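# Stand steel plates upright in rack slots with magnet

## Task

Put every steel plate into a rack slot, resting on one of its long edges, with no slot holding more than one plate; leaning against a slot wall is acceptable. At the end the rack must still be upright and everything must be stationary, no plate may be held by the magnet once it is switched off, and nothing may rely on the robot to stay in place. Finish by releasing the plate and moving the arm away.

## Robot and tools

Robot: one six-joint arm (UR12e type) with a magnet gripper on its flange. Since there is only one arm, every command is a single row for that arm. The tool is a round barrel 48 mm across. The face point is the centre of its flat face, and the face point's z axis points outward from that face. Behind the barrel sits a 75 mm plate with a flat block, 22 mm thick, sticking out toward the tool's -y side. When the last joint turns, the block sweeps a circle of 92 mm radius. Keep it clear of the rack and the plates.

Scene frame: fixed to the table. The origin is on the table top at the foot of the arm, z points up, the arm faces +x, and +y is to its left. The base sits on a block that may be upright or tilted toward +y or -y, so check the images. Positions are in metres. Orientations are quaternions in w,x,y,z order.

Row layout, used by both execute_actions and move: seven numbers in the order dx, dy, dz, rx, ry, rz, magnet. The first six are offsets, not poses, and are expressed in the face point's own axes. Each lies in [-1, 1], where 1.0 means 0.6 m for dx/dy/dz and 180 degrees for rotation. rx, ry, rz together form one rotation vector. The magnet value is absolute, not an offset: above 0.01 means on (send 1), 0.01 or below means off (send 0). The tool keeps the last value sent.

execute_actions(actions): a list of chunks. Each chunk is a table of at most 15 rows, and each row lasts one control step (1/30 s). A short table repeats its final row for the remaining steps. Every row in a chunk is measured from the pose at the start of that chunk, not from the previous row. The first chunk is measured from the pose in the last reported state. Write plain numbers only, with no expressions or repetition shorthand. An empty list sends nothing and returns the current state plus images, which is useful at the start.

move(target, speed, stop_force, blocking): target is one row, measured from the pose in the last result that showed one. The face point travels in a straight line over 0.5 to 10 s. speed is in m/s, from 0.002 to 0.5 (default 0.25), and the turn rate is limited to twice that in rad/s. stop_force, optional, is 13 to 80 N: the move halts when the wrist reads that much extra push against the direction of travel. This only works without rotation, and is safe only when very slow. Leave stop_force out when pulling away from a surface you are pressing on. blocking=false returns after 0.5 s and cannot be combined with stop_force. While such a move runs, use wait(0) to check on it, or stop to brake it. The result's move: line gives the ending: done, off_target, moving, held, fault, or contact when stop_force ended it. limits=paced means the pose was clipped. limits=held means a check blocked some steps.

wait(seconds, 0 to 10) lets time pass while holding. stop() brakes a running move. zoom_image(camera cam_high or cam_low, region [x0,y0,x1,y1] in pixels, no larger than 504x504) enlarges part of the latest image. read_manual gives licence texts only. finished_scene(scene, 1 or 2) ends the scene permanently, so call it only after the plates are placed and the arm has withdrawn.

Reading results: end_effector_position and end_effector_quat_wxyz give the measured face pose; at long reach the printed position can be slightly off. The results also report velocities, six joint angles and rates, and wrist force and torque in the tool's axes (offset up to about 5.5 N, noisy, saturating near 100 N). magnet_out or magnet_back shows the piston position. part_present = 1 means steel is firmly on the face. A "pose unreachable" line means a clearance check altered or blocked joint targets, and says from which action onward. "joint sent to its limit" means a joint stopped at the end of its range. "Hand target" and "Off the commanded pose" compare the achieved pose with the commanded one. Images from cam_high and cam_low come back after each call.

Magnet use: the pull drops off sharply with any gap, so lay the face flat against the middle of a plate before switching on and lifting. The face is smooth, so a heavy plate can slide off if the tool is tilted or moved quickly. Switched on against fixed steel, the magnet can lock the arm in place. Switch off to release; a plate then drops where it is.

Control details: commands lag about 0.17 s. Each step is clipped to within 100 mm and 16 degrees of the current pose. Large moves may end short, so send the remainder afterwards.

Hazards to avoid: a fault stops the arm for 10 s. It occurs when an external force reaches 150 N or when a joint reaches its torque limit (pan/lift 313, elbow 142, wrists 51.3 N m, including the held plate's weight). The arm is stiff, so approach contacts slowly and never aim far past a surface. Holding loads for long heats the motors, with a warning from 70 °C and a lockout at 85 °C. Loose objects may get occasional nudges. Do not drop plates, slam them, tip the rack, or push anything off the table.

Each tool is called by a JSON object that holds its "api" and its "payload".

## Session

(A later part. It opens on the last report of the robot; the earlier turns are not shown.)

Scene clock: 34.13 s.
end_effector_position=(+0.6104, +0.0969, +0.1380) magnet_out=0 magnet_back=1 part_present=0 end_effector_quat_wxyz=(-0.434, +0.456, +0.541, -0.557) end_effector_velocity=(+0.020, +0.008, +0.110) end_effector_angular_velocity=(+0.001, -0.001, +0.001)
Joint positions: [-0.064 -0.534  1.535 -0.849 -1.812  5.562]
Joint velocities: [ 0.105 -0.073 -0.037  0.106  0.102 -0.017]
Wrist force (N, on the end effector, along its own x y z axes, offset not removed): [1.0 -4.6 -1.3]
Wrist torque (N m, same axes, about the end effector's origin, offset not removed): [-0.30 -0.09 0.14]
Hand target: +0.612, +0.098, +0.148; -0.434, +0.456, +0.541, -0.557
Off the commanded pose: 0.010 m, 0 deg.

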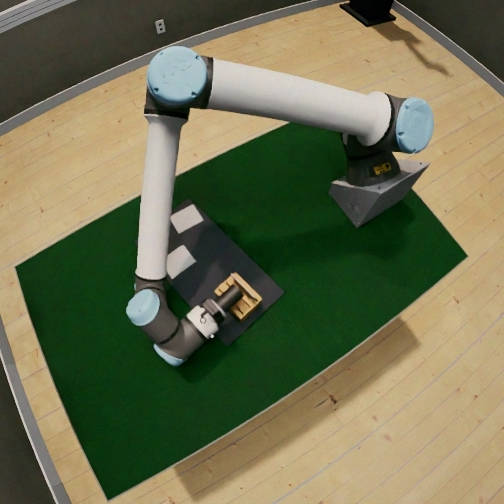

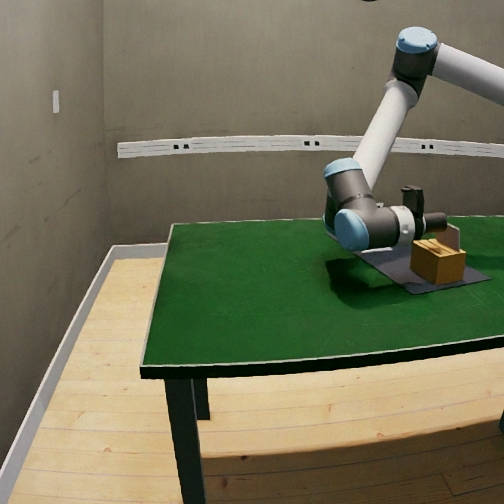

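{"api": "move", "payload": {"target": [-0.376,0.111,-0.099,-0.3645,0.4059,0.3924,0], "speed": 0.3}}

Scene clock: 38.37 s.
end_effector_position=(+0.7155, -0.1140, +0.0799) magnet_out=0 magnet_back=1 part_present=0 end_effector_quat_wxyz=(-0.000, +0.998, +0.069, -0.002) end_effector_velocity=(+0.001, -0.000, +0.000) end_effector_angular_velocity=(-0.003, -0.011, -0.003)
Joint positions: [-0.17  -0.981  2.124 -2.904 -2.338  5.869]
Joint velocities: [-0.     0.003  0.001 -0.019  0.    -0.008]
Wrist force (N, on the end effector, along its own x y z axes, offset not removed): [-0.7 -2.1 -0.6]
Wrist torque (N m, same axes, about the end effector's origin, offset not removed): [0.01 0.14 0.17]
Hand target: +0.716, -0.114, +0.080; -0.000, +0.998, +0.069, -0.001
Off the commanded pose: 0.000 m, 0 deg.
move: done

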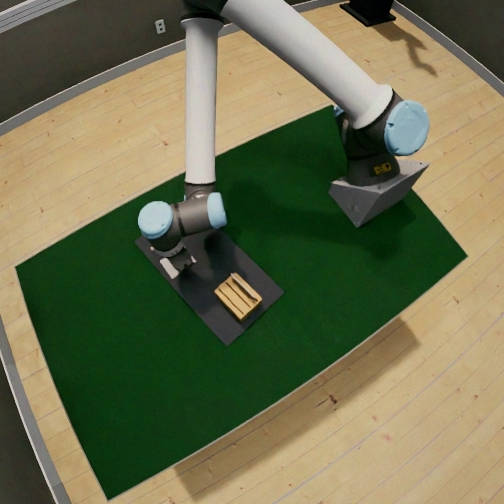

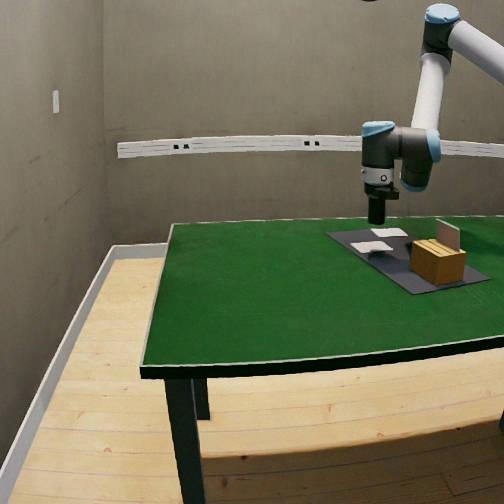

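Works. Descend.

{"api": "move", "payload": {"target": [0,0,0.117,0,0,0,0], "speed": 0.15}}

{"api": "zoom_image", "payload": {"camera": "cam_high", "region": [140, 220, 220, 300]}}

{"api": "zoom_image", "payload": {"camera": "cam_low", "region": [340, 210, 410, 265]}}

Scene clock: 39.40 s.
end_effector_position=(+0.7152, -0.1138, +0.0098) magnet_out=0 magnet_back=1 part_present=0 end_effector_quat_wxyz=(-0.000, +0.998, +0.069, -0.002) end_effector_velocity=(+0.000, +0.000, -0.001) end_effector_angular_velocity=(-0.001, -0.000, +0.002)
Joint positions: [-0.24  -0.879  2.115 -3.061 -2.323  5.776]
Joint velocities: [-0.001  0.003 -0.001 -0.004 -0.001 -0.004]
Wrist force (N, on the end effector, along its own x y z axes, offset not removed): [-1.1 -0.7 -2.0]
Wrist torque (N m, same axes, about the end effector's origin, offset not removed): [0.10 0.11 0.09]
Hand target: +0.715, -0.114, +0.010; -0.000, +0.998, +0.069, -0.002
Off the commanded pose: 0.000 m, 0 deg.
move: done

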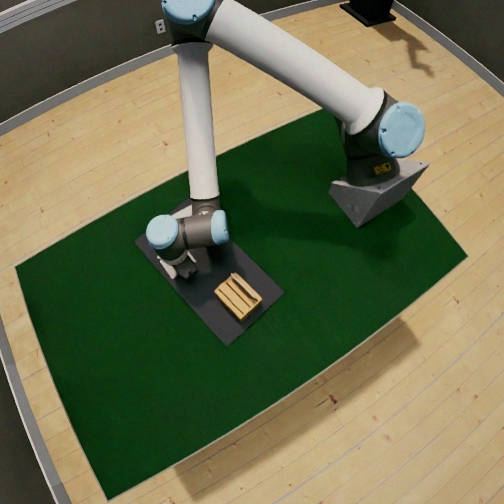

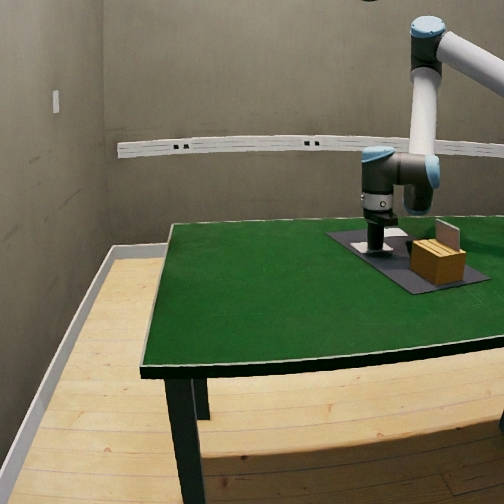

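Region (140, 220, 220, 300) of cam_high's 504x504 image, scaled by 6.300, with more detail than that image has.

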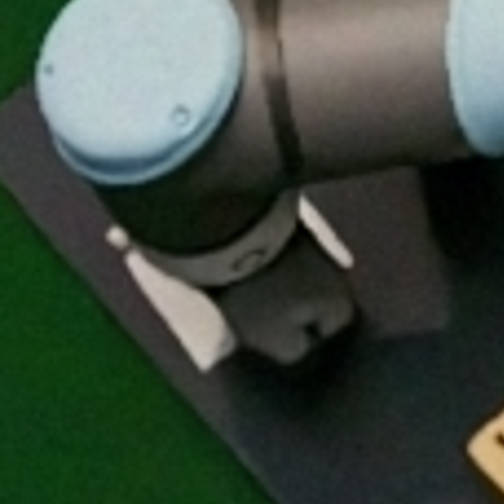

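Region (340, 210, 410, 265) of cam_low's 504x504 image, scaled by 7.200, with more detail than that image has; it fills the top 396 rows of this view, and the rest is white.

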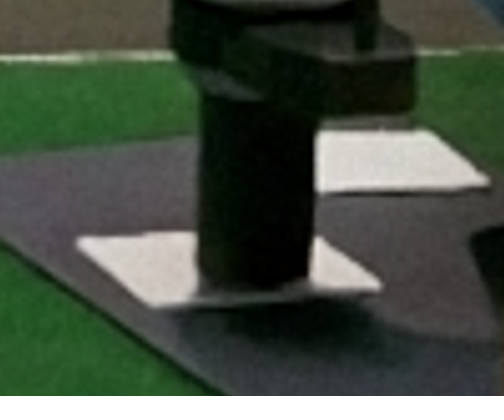

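{"api": "move", "payload": {"target": [0.008,-0.005,0.0055,0,0,0,0], "speed": 0.02}}

{"api": "execute_actions", "payload": {"actions": [[[0,0,0,0,0,0,1]]]}}

Scene clock: 40.30 s.
end_effector_position=(+0.7194, -0.1103, +0.0065) magnet_out=0 magnet_back=1 part_present=0 end_effector_quat_wxyz=(-0.000, +0.998, +0.069, -0.002) end_effector_velocity=(+0.001, +0.001, +0.000) end_effector_angular_velocity=(-0.001, -0.001, +0.001)
Joint positions: [-0.238 -0.868  2.105 -3.061 -2.323  5.778]
Joint velocities: [ 0.002  0.002 -0.002  0.    -0.001  0.   ]
Wrist force (N, on the end effector, along its own x y z axes, offset not removed): [1.5 -0.8 -0.1]
Wrist torque (N m, same axes, about the end effector's origin, offset not removed): [0.15 -0.23 0.09]
Hand target: +0.719, -0.110, +0.006; -0.000, +0.998, +0.069, -0.002
Off the commanded pose: 0.000 m, 0 deg.
move: done

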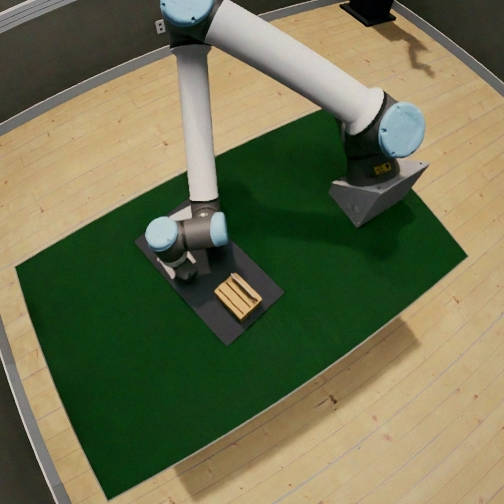

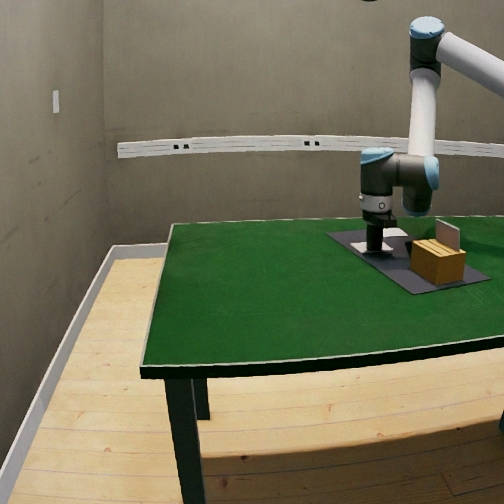

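Scene clock: 40.80 s.
end_effector_position=(+0.7194, -0.1102, +0.0065) magnet_out=1 magnet_back=0 part_present=1 end_effector_quat_wxyz=(-0.000, +0.998, +0.069, -0.002) end_effector_velocity=(+0.000, +0.001, -0.001) end_effector_angular_velocity=(+0.001, +0.000, +0.001)
Joint positions: [-0.238 -0.868  2.105 -3.061 -2.323  5.778]
Joint velocities: [-0.     0.001 -0.     0.     0.001 -0.001]
Wrist force (N, on the end effector, along its own x y z axes, offset not removed): [-0.3 -1.4 0.5]
Wrist torque (N m, same axes, about the end effector's origin, offset not removed): [0.15 -0.02 0.19]
Hand target: +0.719, -0.110, +0.007; -0.000, +0.998, +0.069, -0.002
Off the commanded pose: 0.000 m, 0 deg.

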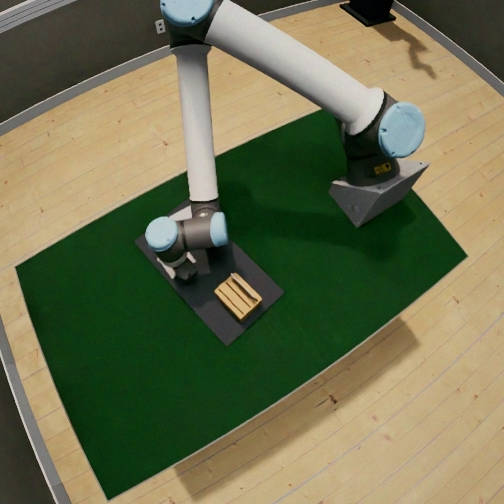

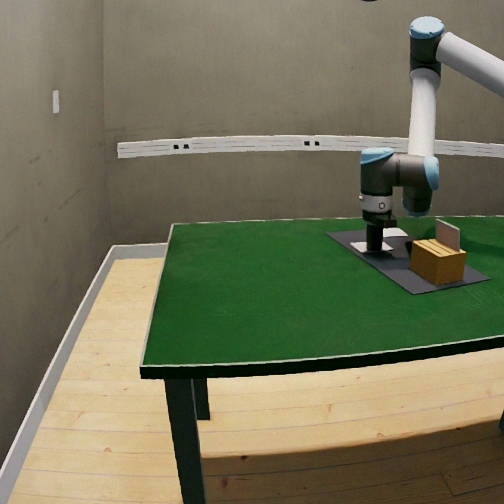

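{"api": "move", "payload": {"target": [0,0,-0.206,0,0,0,1], "speed": 0.3}}

{"api": "move", "payload": {"target": [-0.0635,-0.370,-0.067,0.3645,-0.4059,-0.3924,1], "speed": 0.3}}

Scene clock: 41.93 s.
end_effector_position=(+0.7199, -0.1105, +0.1300) magnet_out=1 magnet_back=0 part_present=1 end_effector_quat_wxyz=(-0.000, +0.998, +0.069, -0.002) end_effector_velocity=(+0.001, -0.002, +0.002) end_effector_angular_velocity=(-0.001, +0.001, -0.005)
Joint positions: [-0.116 -1.043  2.11  -2.778 -2.347  5.944]
Joint velocities: [ 0.001 -0.004 -0.002  0.008 -0.001  0.007]
Wrist force (N, on the end effector, along its own x y z axes, offset not removed): [-0.4 -0.1 1.3]
Wrist torque (N m, same axes, about the end effector's origin, offset not removed): [0.25 0.04 0.00]
Hand target: +0.720, -0.111, +0.130; -0.000, +0.998, +0.069, -0.002
Off the commanded pose: 0.000 m, 0 deg.
move: done

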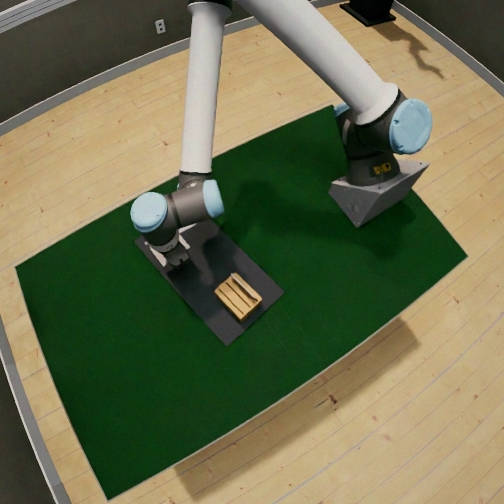

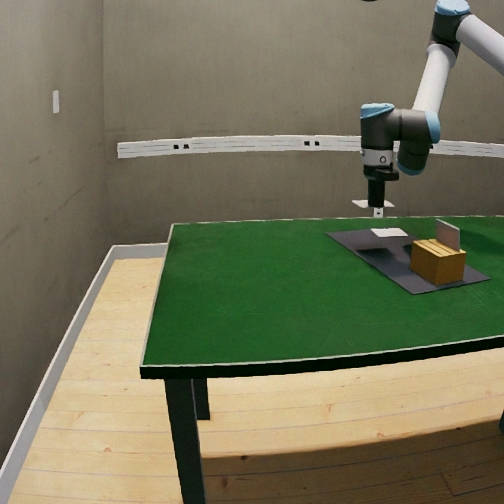

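Scene clock: 45.97 s.
end_effector_position=(+0.6515, +0.1042, +0.1706) magnet_out=1 magnet_back=0 part_present=1 end_effector_quat_wxyz=(-0.435, +0.455, +0.541, -0.557) end_effector_velocity=(-0.001, +0.001, +0.001) end_effector_angular_velocity=(+0.003, +0.006, +0.006)
Joint positions: [-0.027 -0.515  1.432 -0.766 -1.775  5.556]
Joint velocities: [ 0.001  0.003 -0.001  0.005  0.001 -0.003]
Wrist force (N, on the end effector, along its own x y z axes, offset not removed): [0.3 0.8 -2.7]
Wrist torque (N m, same axes, about the end effector's origin, offset not removed): [0.12 0.05 0.07]
Hand target: +0.651, +0.104, +0.171; -0.435, +0.455, +0.541, -0.558
Off the commanded pose: 0.000 m, 0 deg.
move: done

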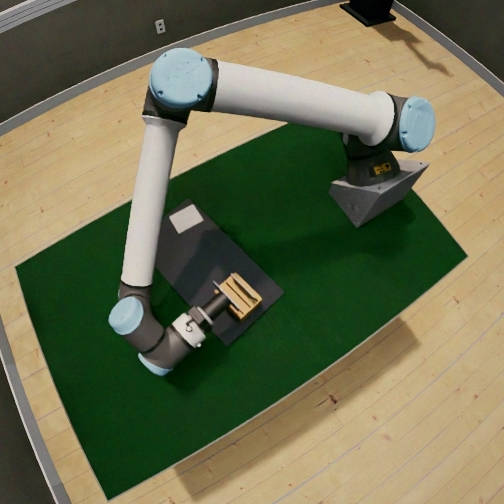

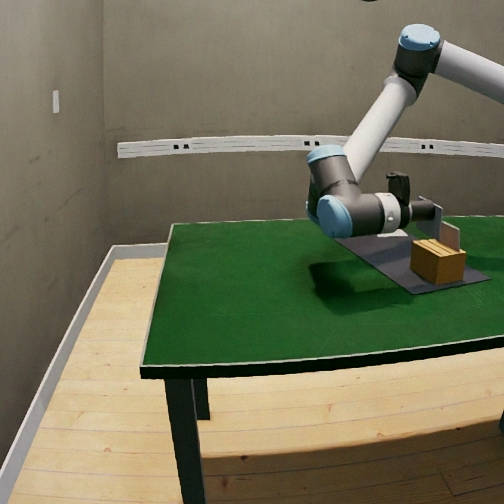

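{"api": "move", "payload": {"target": [0.0025,0.0493,0.067,0,0,0,1], "speed": 0.1}}

{"api": "zoom_image", "payload": {"camera": "cam_low", "region": [420, 215, 470, 260]}}

{"api": "zoom_image", "payload": {"camera": "cam_high", "region": [215, 265, 265, 315]}}

Scene clock: 47.00 s.
end_effector_position=(+0.6122, +0.0963, +0.1411) magnet_out=1 magnet_back=0 part_present=1 end_effector_quat_wxyz=(-0.435, +0.456, +0.541, -0.557) end_effector_velocity=(-0.001, -0.001, -0.001) end_effector_angular_velocity=(-0.000, -0.000, -0.002)
Joint positions: [-0.062 -0.535  1.531 -0.844 -1.81   5.561]
Joint velocities: [-0.002 -0.001  0.003 -0.003 -0.001  0.   ]
Wrist force (N, on the end effector, along its own x y z axes, offset not removed): [-1.4 2.6 -2.2]
Wrist torque (N m, same axes, about the end effector's origin, offset not removed): [0.24 0.21 0.11]
Hand target: +0.612, +0.096, +0.141; -0.435, +0.456, +0.541, -0.557
Off the commanded pose: 0.000 m, 0 deg.
move: done

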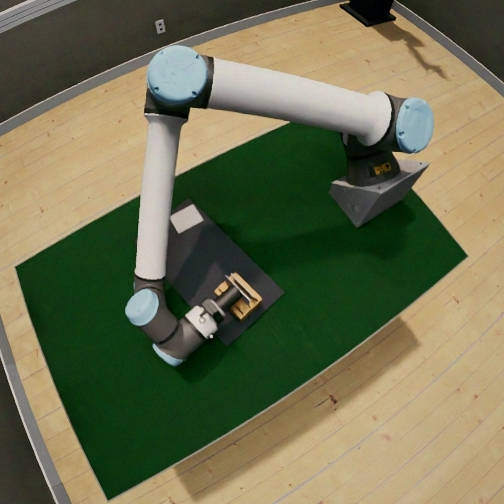

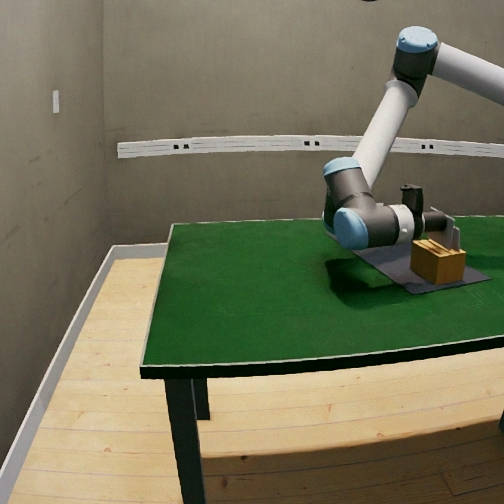

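Region (420, 215, 470, 260) of cam_low's 504x504 image, scaled by 10.080, with more detail than that image has; it fills the top 454 rows of this view, and the rest is white.

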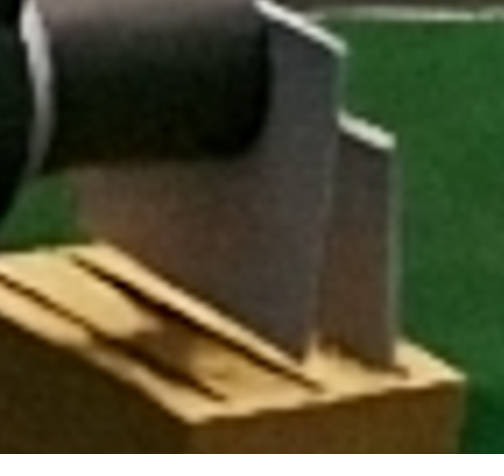

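Region (215, 265, 265, 315) of cam_high's 504x504 image, scaled by 10.080, with more detail than that image has.

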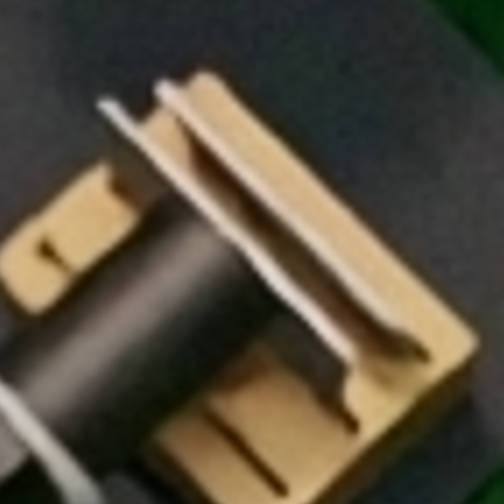

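{"api": "move", "payload": {"target": [0,0.004,0,0,0,-0.014,1], "speed": 0.03}}

{"api": "zoom_image", "payload": {"camera": "cam_low", "region": [420, 215, 470, 260]}}

{"api": "zoom_image", "payload": {"camera": "cam_high", "region": [215, 265, 265, 315]}}

Scene clock: 48.17 s.
end_effector_position=(+0.6122, +0.0962, +0.1387) magnet_out=1 magnet_back=0 part_present=1 end_effector_quat_wxyz=(-0.447, +0.444, +0.551, -0.548) end_effector_velocity=(+0.001, -0.000, -0.000) end_effector_angular_velocity=(+0.007, +0.001, -0.002)
Joint positions: [-0.064 -0.533  1.531 -0.846 -1.812  5.519]
Joint velocities: [-0.     0.    -0.002 -0.     0.    -0.008]
Wrist force (N, on the end effector, along its own x y z axes, offset not removed): [1.0 0.0 -4.2]
Wrist torque (N m, same axes, about the end effector's origin, offset not removed): [-0.05 -0.13 0.08]
Hand target: +0.612, +0.096, +0.139; -0.447, +0.443, +0.551, -0.548
Off the commanded pose: 0.000 m, 0 deg.
move: done

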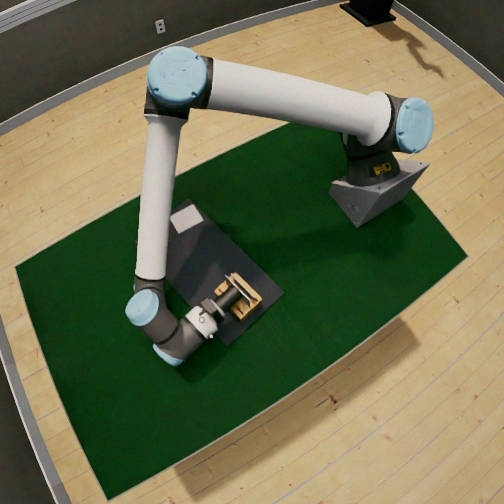

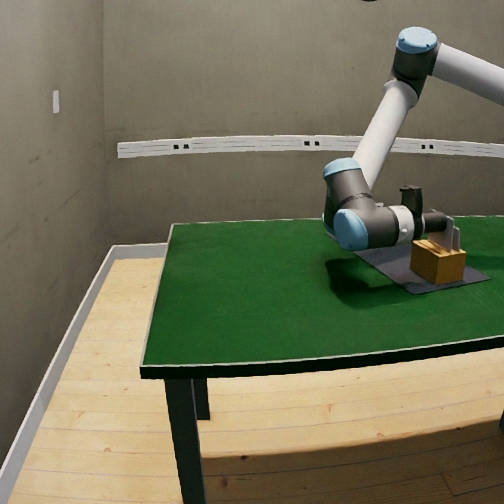

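Region (420, 215, 470, 260) of cam_low's 504x504 image, scaled by 10.080, with more detail than that image has; it fills the top 454 rows of this view, and the rest is white.

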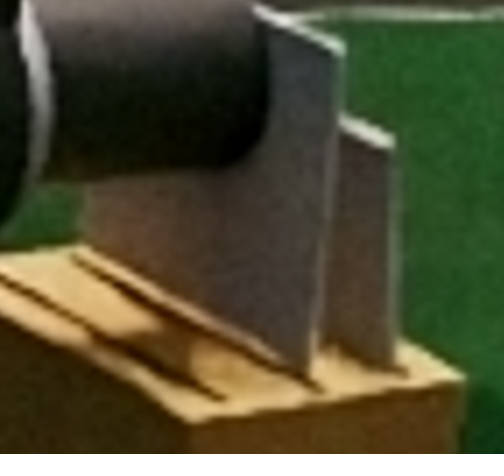

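Region (215, 265, 265, 315) of cam_high's 504x504 image, scaled by 10.080, with more detail than that image has.

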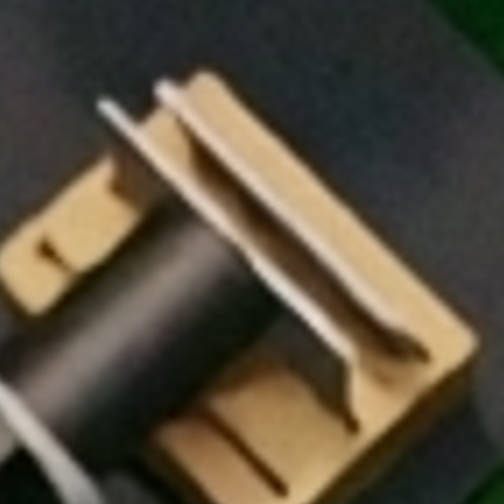

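{"api": "move", "payload": {"target": [0,0.052,0,0,0,0,1], "speed": 0.01, "stop_force": 13}}

{"api": "zoom_image", "payload": {"camera": "cam_low", "region": [410, 210, 480, 270]}}

Scene clock: 51.17 s.
end_effector_position=(+0.6122, +0.0963, +0.1136) magnet_out=1 magnet_back=0 part_present=1 end_effector_quat_wxyz=(-0.447, +0.444, +0.551, -0.548) end_effector_velocity=(-0.000, +0.001, +0.002) end_effector_angular_velocity=(-0.001, +0.002, -0.002)
Joint positions: [-0.086 -0.51   1.526 -0.863 -1.833  5.522]
Joint velocities: [ 0.002 -0.001  0.001 -0.     0.005  0.   ]
Wrist force (N, on the end effector, along its own x y z axes, offset not removed): [-5.3 -11.0 -0.5]
Wrist torque (N m, same axes, about the end effector's origin, offset not removed): [0.13 -0.04 -0.16]
Hand target: +0.612, +0.096, +0.114; -0.447, +0.444, +0.551, -0.548
Off the commanded pose: 0.006 m, 0 deg.
move: contact

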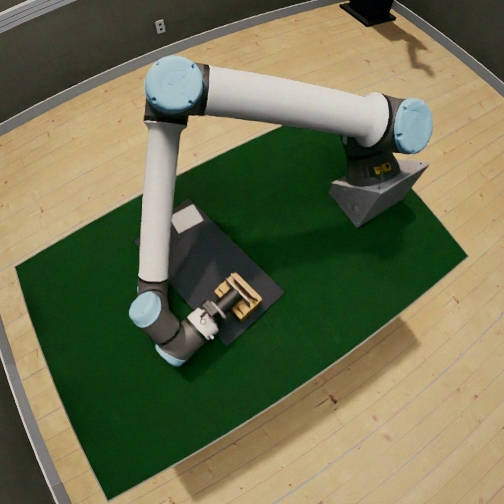

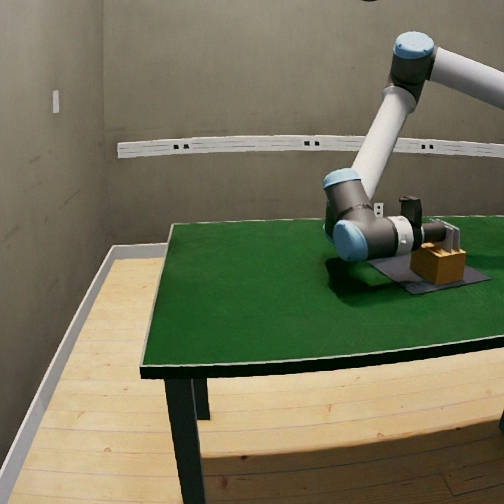

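Region (410, 210, 480, 270) of cam_low's 504x504 image, scaled by 7.200, with more detail than that image has; it fills the top 432 rows of this view, and the rest is white.

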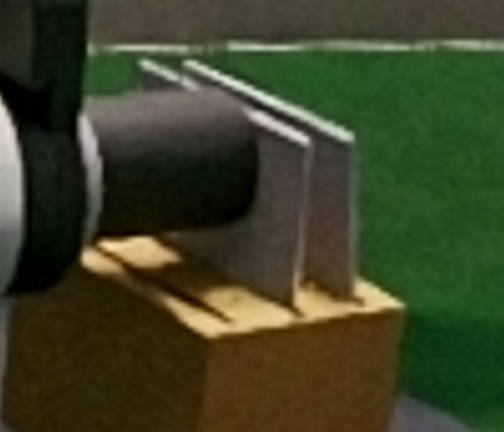

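{"api": "execute_actions", "payload": {"actions": [[[0,-0.0005,0,0,0,0,0]],[[0,0,-0.005,0,0,0,0],[0,0,-0.01,0,0,0,0],[0,0,-0.015,0,0,0,0],[0,0,-0.02,0,0,0,0],[0,0,-0.025,0,0,0,0],[0,0,-0.03,0,0,0,0],[0,-0.005,-0.035,0,0,0,0],[0,-0.01,-0.04,0,0,0,0],[0,-0.02,-0.045,0,0,0,0],[0,-0.03,-0.05,0,0,0,0],[0,-0.04,-0.055,0,0,0,0],[0,-0.05,-0.06,0,0,0,0],[0,-0.06,-0.065,0,0,0,0],[0,-0.07,-0.07,0,0,0,0]]]}}

Scene clock: 52.27 s.
end_effector_position=(+0.6451, +0.1031, +0.1411) magnet_out=0 magnet_back=1 part_present=0 end_effector_quat_wxyz=(-0.447, +0.444, +0.551, -0.548) end_effector_velocity=(+0.080, +0.015, +0.153) end_effector_angular_velocity=(+0.001, -0.003, +0.002)
Joint positions: [-0.053 -0.498  1.446 -0.797 -1.8    5.517]
Joint velocities: [ 0.147 -0.039 -0.189  0.223  0.142 -0.024]
Wrist force (N, on the end effector, along its own x y z axes, offset not removed): [0.7 -0.8 -3.7]
Wrist torque (N m, same axes, about the end effector's origin, offset not removed): [0.15 -0.12 0.16]
Hand target: +0.653, +0.105, +0.156; -0.447, +0.444, +0.551, -0.548
Off the commanded pose: 0.017 m, 0 deg.

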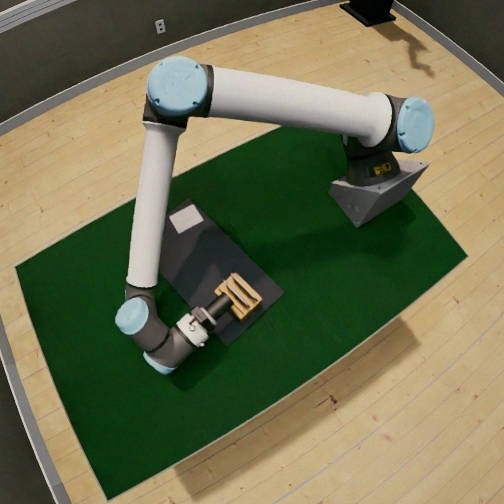

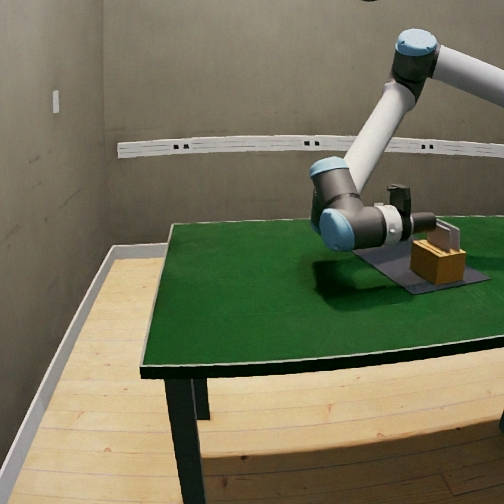

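{"api": "move", "payload": {"target": [-0.5486,0.1185,0.161,-0.3571,0.4262,0.4286,0], "speed": 0.35}}

{"api": "move", "payload": {"target": [0,0,0.1,0,0,0,0], "speed": 0.15}}

{"api": "zoom_image", "payload": {"camera": "cam_low", "region": [360, 195, 430, 250]}}

{"api": "zoom_image", "payload": {"camera": "cam_high", "region": [150, 180, 230, 260]}}

Scene clock: 56.17 s.
end_effector_position=(+0.6181, -0.2387, +0.0679) magnet_out=0 magnet_back=1 part_present=0 end_effector_quat_wxyz=(-0.000, +1.000, +0.012, -0.001) end_effector_velocity=(+0.001, -0.001, -0.001) end_effector_angular_velocity=(-0.003, -0.009, -0.003)
Joint positions: [-0.357 -1.173  2.295 -3.051 -2.287  5.737]
Joint velocities: [-0.002  0.003  0.002 -0.018  0.003 -0.007]
Wrist force (N, on the end effector, along its own x y z axes, offset not removed): [1.7 -2.4 -1.9]
Wrist torque (N m, same axes, about the end effector's origin, offset not removed): [-0.04 -0.13 0.15]
Hand target: +0.618, -0.239, +0.068; +0.000, +1.000, +0.012, -0.001
Off the commanded pose: 0.001 m, 0 deg.
move: done

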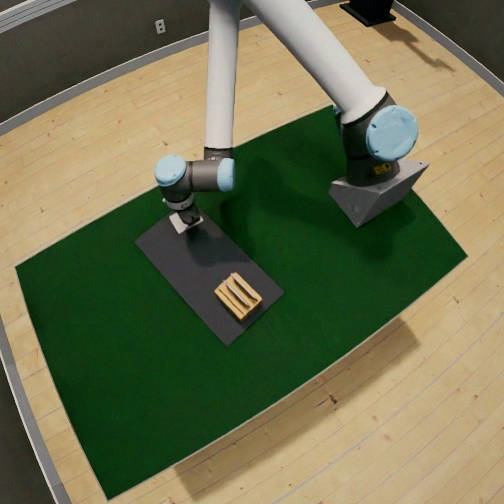

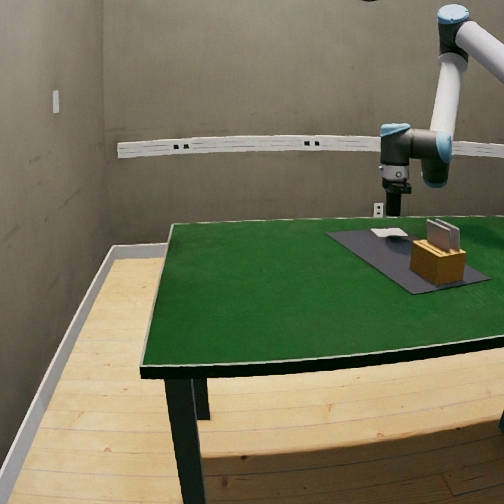

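Scene clock: 57.07 s.
end_effector_position=(+0.6180, -0.2386, +0.0080) magnet_out=0 magnet_back=1 part_present=0 end_effector_quat_wxyz=(-0.000, +1.000, +0.012, -0.001) end_effector_velocity=(+0.001, -0.001, -0.001) end_effector_angular_velocity=(-0.001, -0.002, -0.001)
Joint positions: [-0.422 -1.07   2.285 -3.195 -2.263  5.659]
Joint velocities: [-0.001  0.001 -0.001 -0.004  0.001 -0.002]
Wrist force (N, on the end effector, along its own x y z axes, offset not removed): [-2.2 -2.8 -2.6]
Wrist torque (N m, same axes, about the end effector's origin, offset not removed): [-0.15 0.25 0.03]
Hand target: +0.618, -0.239, +0.008; -0.000, +1.000, +0.012, -0.001
Off the commanded pose: 0.000 m, 0 deg.
move: done

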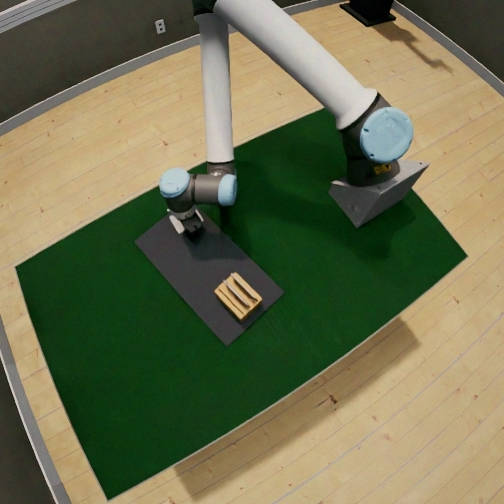

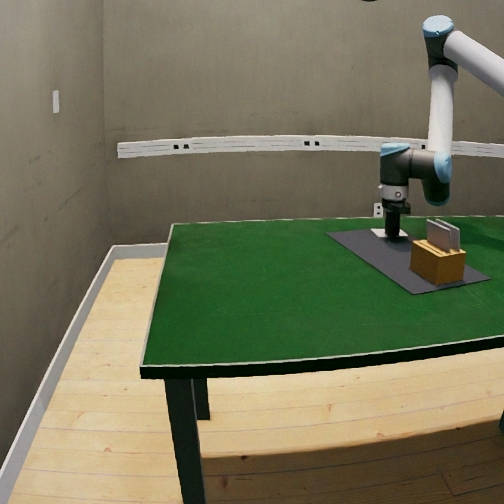

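Region (360, 195, 430, 250) of cam_low's 504x504 image, scaled by 7.200, with more detail than that image has; it fills the top 396 rows of this view, and the rest is white.

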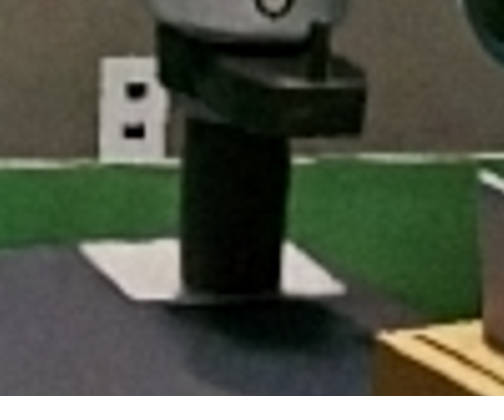

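Region (150, 180, 230, 260) of cam_high's 504x504 image, scaled by 6.300, with more detail than that image has.

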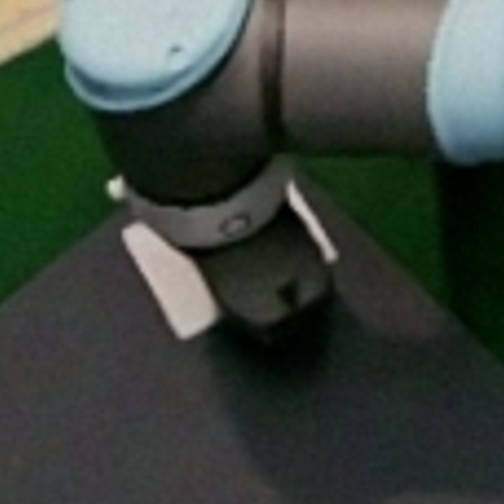

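{"api": "execute_actions", "payload": {"actions": [[[0.004,0,0.0025,0,0,0,0]],[[0,0,0,0,0,0,1]]]}}

{"api": "move", "payload": {"target": [0,0,-0.18,0,0,0,1], "speed": 0.3}}

Scene clock: 58.13 s.
end_effector_position=(+0.6203, -0.2385, +0.0064) magnet_out=1 magnet_back=0 part_present=1 end_effector_quat_wxyz=(-0.000, +1.000, +0.012, -0.001) end_effector_velocity=(+0.001, -0.001, +0.001) end_effector_angular_velocity=(-0.001, -0.001, -0.003)
Joint positions: [-0.421 -1.066  2.28  -3.194 -2.263  5.659]
Joint velocities: [-0.001 -0.002 -0.001  0.     0.     0.001]
Wrist force (N, on the end effector, along its own x y z axes, offset not removed): [-1.4 -3.0 -1.4]
Wrist torque (N m, same axes, about the end effector's origin, offset not removed): [-0.12 0.25 0.10]
Hand target: +0.620, -0.239, +0.006; -0.000, +1.000, +0.012, -0.001
Off the commanded pose: 0.000 m, 0 deg.

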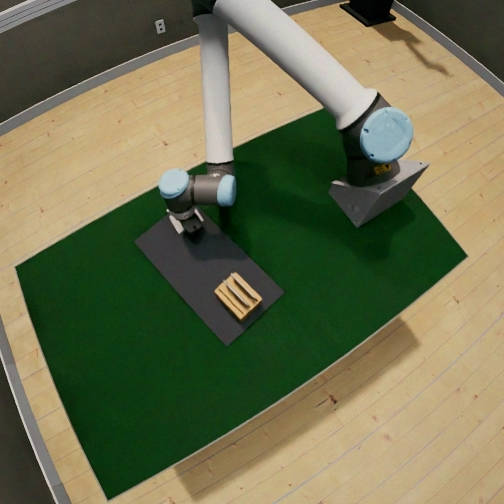

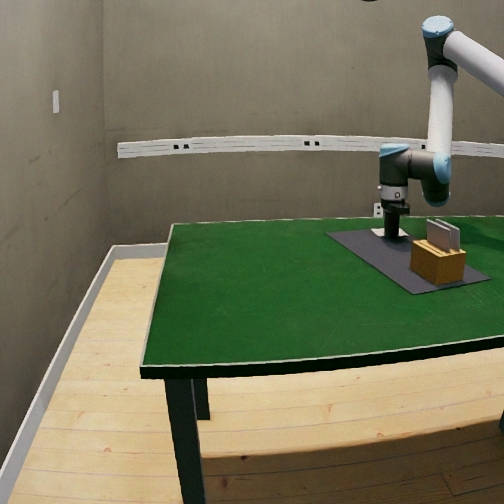

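Scene clock: 59.07 s.
end_effector_position=(+0.6206, -0.2387, +0.1143) magnet_out=1 magnet_back=0 part_present=1 end_effector_quat_wxyz=(-0.000, +1.000, +0.012, -0.001) end_effector_velocity=(+0.000, -0.001, +0.002) end_effector_angular_velocity=(+0.001, +0.001, -0.003)
Joint positions: [-0.304 -1.248  2.289 -2.926 -2.305  5.804]
Joint velocities: [ 0.001 -0.005 -0.001  0.009  0.     0.006]
Wrist force (N, on the end effector, along its own x y z axes, offset not removed): [0.0 -1.3 -2.1]
Wrist torque (N m, same axes, about the end effector's origin, offset not removed): [0.15 0.02 0.03]
Hand target: +0.621, -0.239, +0.115; -0.000, +1.000, +0.012, -0.001
Off the commanded pose: 0.000 m, 0 deg.
move: done

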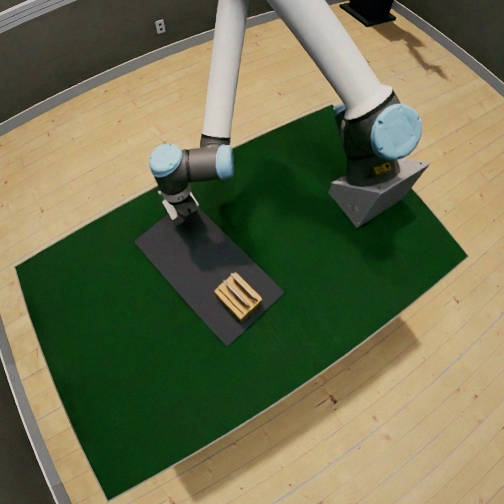

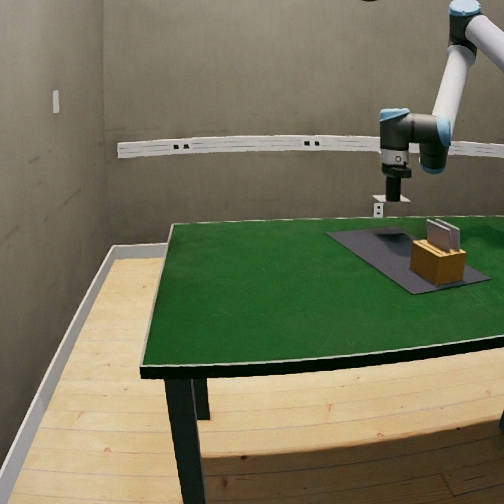

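{"api": "move", "payload": {"target": [0.147,-0.586,-0.1095,0.3571,-0.4262,-0.4286,1], "speed": 0.35}}

Scene clock: 62.83 s.
end_effector_position=(+0.6998, +0.1152, +0.1802) magnet_out=1 magnet_back=0 part_present=1 end_effector_quat_wxyz=(-0.447, +0.444, +0.551, -0.548) end_effector_velocity=(+0.000, +0.002, +0.001) end_effector_angular_velocity=(+0.004, +0.007, +0.005)
Joint positions: [-0.008 -0.46   1.297 -0.688 -1.756  5.51 ]
Joint velocities: [ 0.002  0.005 -0.004  0.007  0.002 -0.004]
Wrist force (N, on the end effector, along its own x y z axes, offset not removed): [-1.9 -0.4 -1.6]
Wrist torque (N m, same axes, about the end effector's origin, offset not removed): [-0.06 0.18 0.14]
Hand target: +0.700, +0.115, +0.180; -0.447, +0.444, +0.551, -0.548
Off the commanded pose: 0.001 m, 0 deg.
move: done

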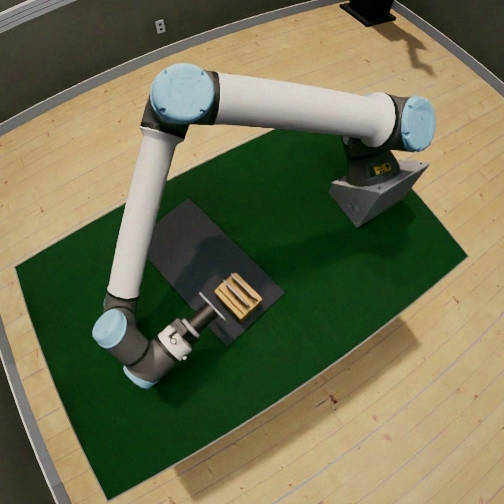

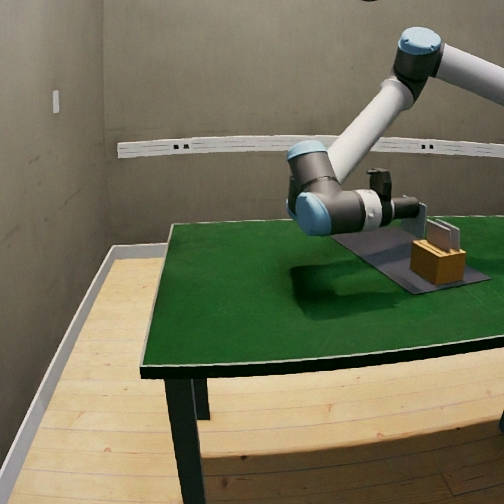

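{"api": "move", "payload": {"target": [-0.0005,0.0653,0.1003,0,0,0,1], "speed": 0.12}}

{"api": "zoom_image", "payload": {"camera": "cam_low", "region": [410, 215, 460, 260]}}

{"api": "zoom_image", "payload": {"camera": "cam_high", "region": [208, 272, 258, 322]}}

Scene clock: 63.97 s.
end_effector_position=(+0.6410, +0.1028, +0.1411) magnet_out=1 magnet_back=0 part_present=1 end_effector_quat_wxyz=(-0.447, +0.444, +0.551, -0.548) end_effector_velocity=(-0.002, -0.000, -0.001) end_effector_angular_velocity=(-0.000, +0.000, +0.001)
Joint positions: [-0.054 -0.502  1.456 -0.804 -1.801  5.517]
Joint velocities: [-0.001 -0.     0.004 -0.002 -0.002  0.   ]
Wrist force (N, on the end effector, along its own x y z axes, offset not removed): [0.3 -0.2 -3.4]
Wrist torque (N m, same axes, about the end effector's origin, offset not removed): [-0.09 0.01 0.06]
Hand target: +0.641, +0.103, +0.141; -0.447, +0.444, +0.551, -0.548
Off the commanded pose: 0.000 m, 0 deg.
move: done

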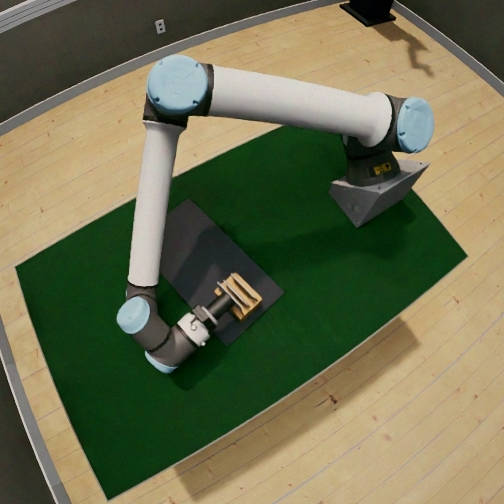

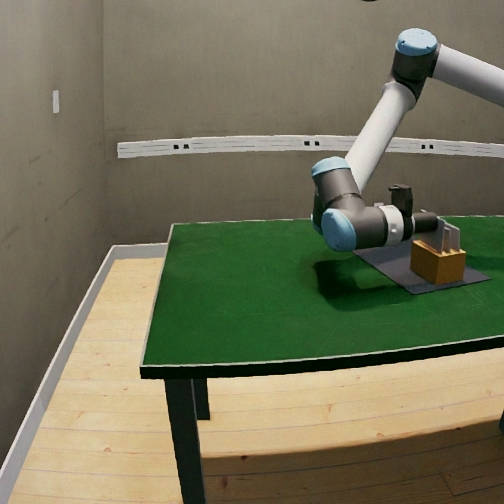

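Region (410, 215, 460, 260) of cam_low's 504x504 image, scaled by 10.080, with more detail than that image has; it fills the top 454 rows of this view, and the rest is white.

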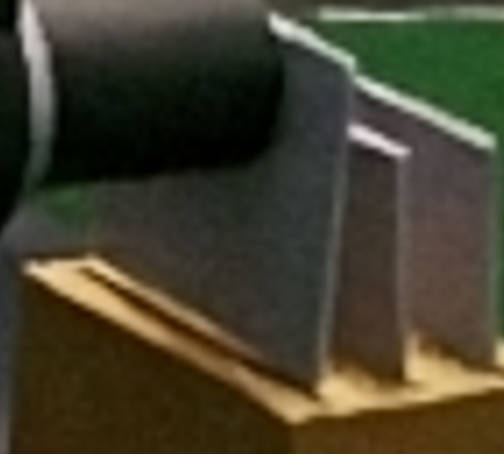

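Region (208, 272, 258, 322) of cam_high's 504x504 image, scaled by 10.080, with more detail than that image has.

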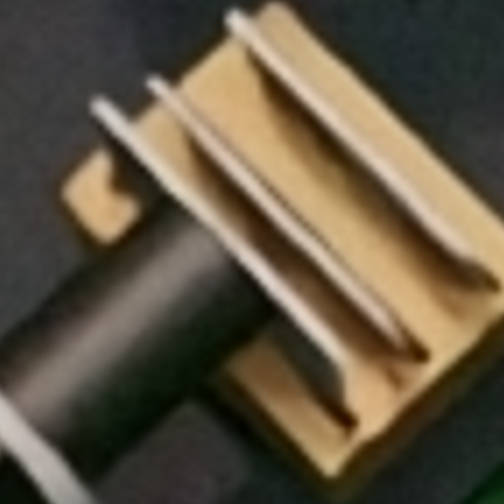

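{"api": "execute_actions", "payload": {"actions": [[[-0.004,0,0,0,0,-0.006,1]]]}}

{"api": "move", "payload": {"target": [-0.0015,0.055,0,0,0,0,1], "speed": 0.01, "stop_force": 13}}

{"api": "zoom_image", "payload": {"camera": "cam_low", "region": [400, 210, 470, 270]}}

Scene clock: 64.60 s.
end_effector_position=(+0.6415, +0.1005, +0.1411) magnet_out=1 magnet_back=0 part_present=1 end_effector_quat_wxyz=(-0.452, +0.439, +0.555, -0.543) end_effector_velocity=(+0.001, -0.000, +0.000) end_effector_angular_velocity=(+0.003, -0.000, -0.000)
Joint positions: [-0.056 -0.504  1.456 -0.802 -1.803  5.498]
Joint velocities: [ 0.    -0.    -0.002  0.001 -0.    -0.003]
Wrist force (N, on the end effector, along its own x y z axes, offset not removed): [0.9 2.3 -0.4]
Wrist torque (N m, same axes, about the end effector's origin, offset not removed): [0.23 -0.13 0.05]
Hand target: +0.642, +0.100, +0.141; -0.452, +0.439, +0.555, -0.543
Off the commanded pose: 0.000 m, 0 deg.

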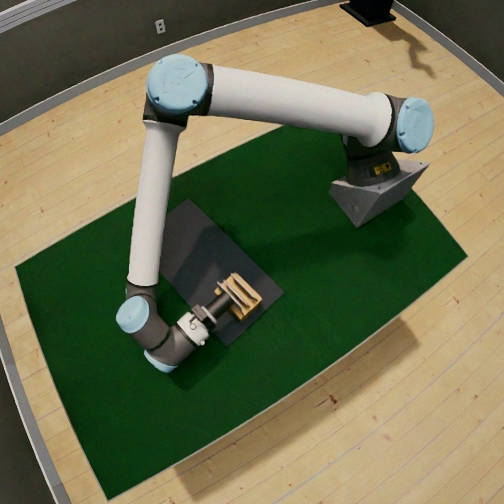

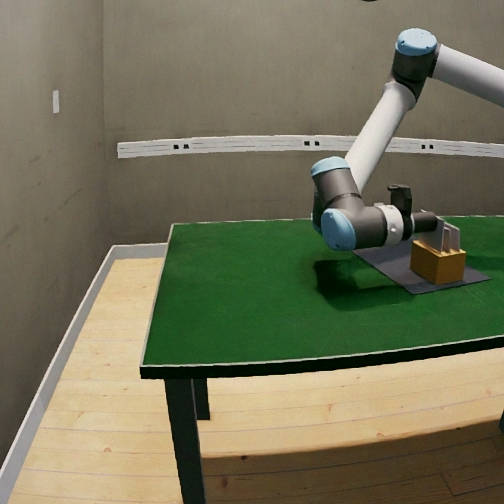

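Scene clock: 67.47 s.
end_effector_position=(+0.6416, +0.1004, +0.1161) magnet_out=1 magnet_back=0 part_present=1 end_effector_quat_wxyz=(-0.452, +0.439, +0.555, -0.543) end_effector_velocity=(-0.000, +0.001, +0.001) end_effector_angular_velocity=(+0.001, +0.000, +0.001)
Joint positions: [-0.076 -0.482  1.452 -0.818 -1.823  5.502]
Joint velocities: [ 0.001  0.     0.     0.     0.    -0.001]
Wrist force (N, on the end effector, along its own x y z axes, offset not removed): [2.5 -20.7 2.1]
Wrist torque (N m, same axes, about the end effector's origin, offset not removed): [0.36 -0.02 -0.34]
Hand target: +0.641, +0.100, +0.117; -0.452, +0.439, +0.555, -0.543
Off the commanded pose: 0.008 m, 0 deg.
move: contact

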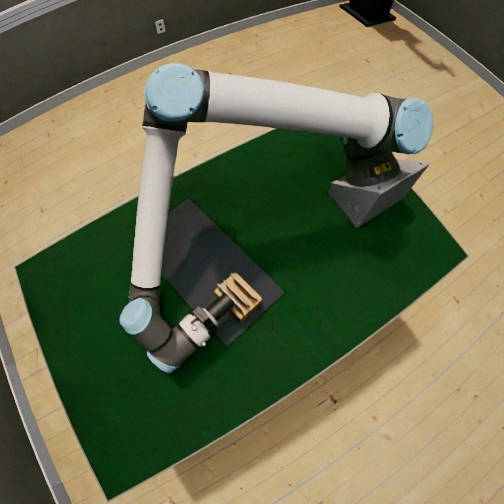

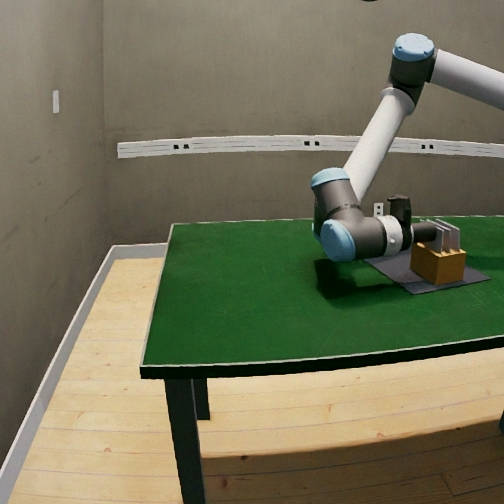

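Region (400, 210, 470, 270) of cam_low's 504x504 image, scaled by 7.200, with more detail than that image has; it fills the top 432 rows of this view, and the rest is white.

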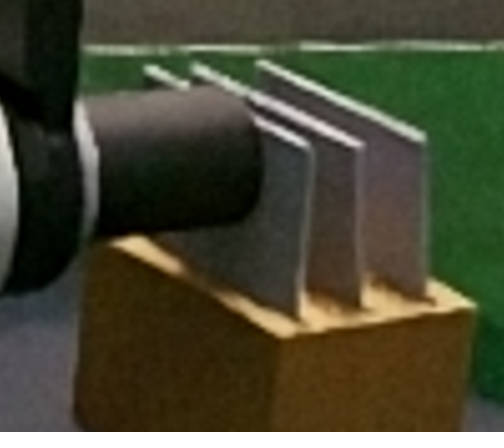

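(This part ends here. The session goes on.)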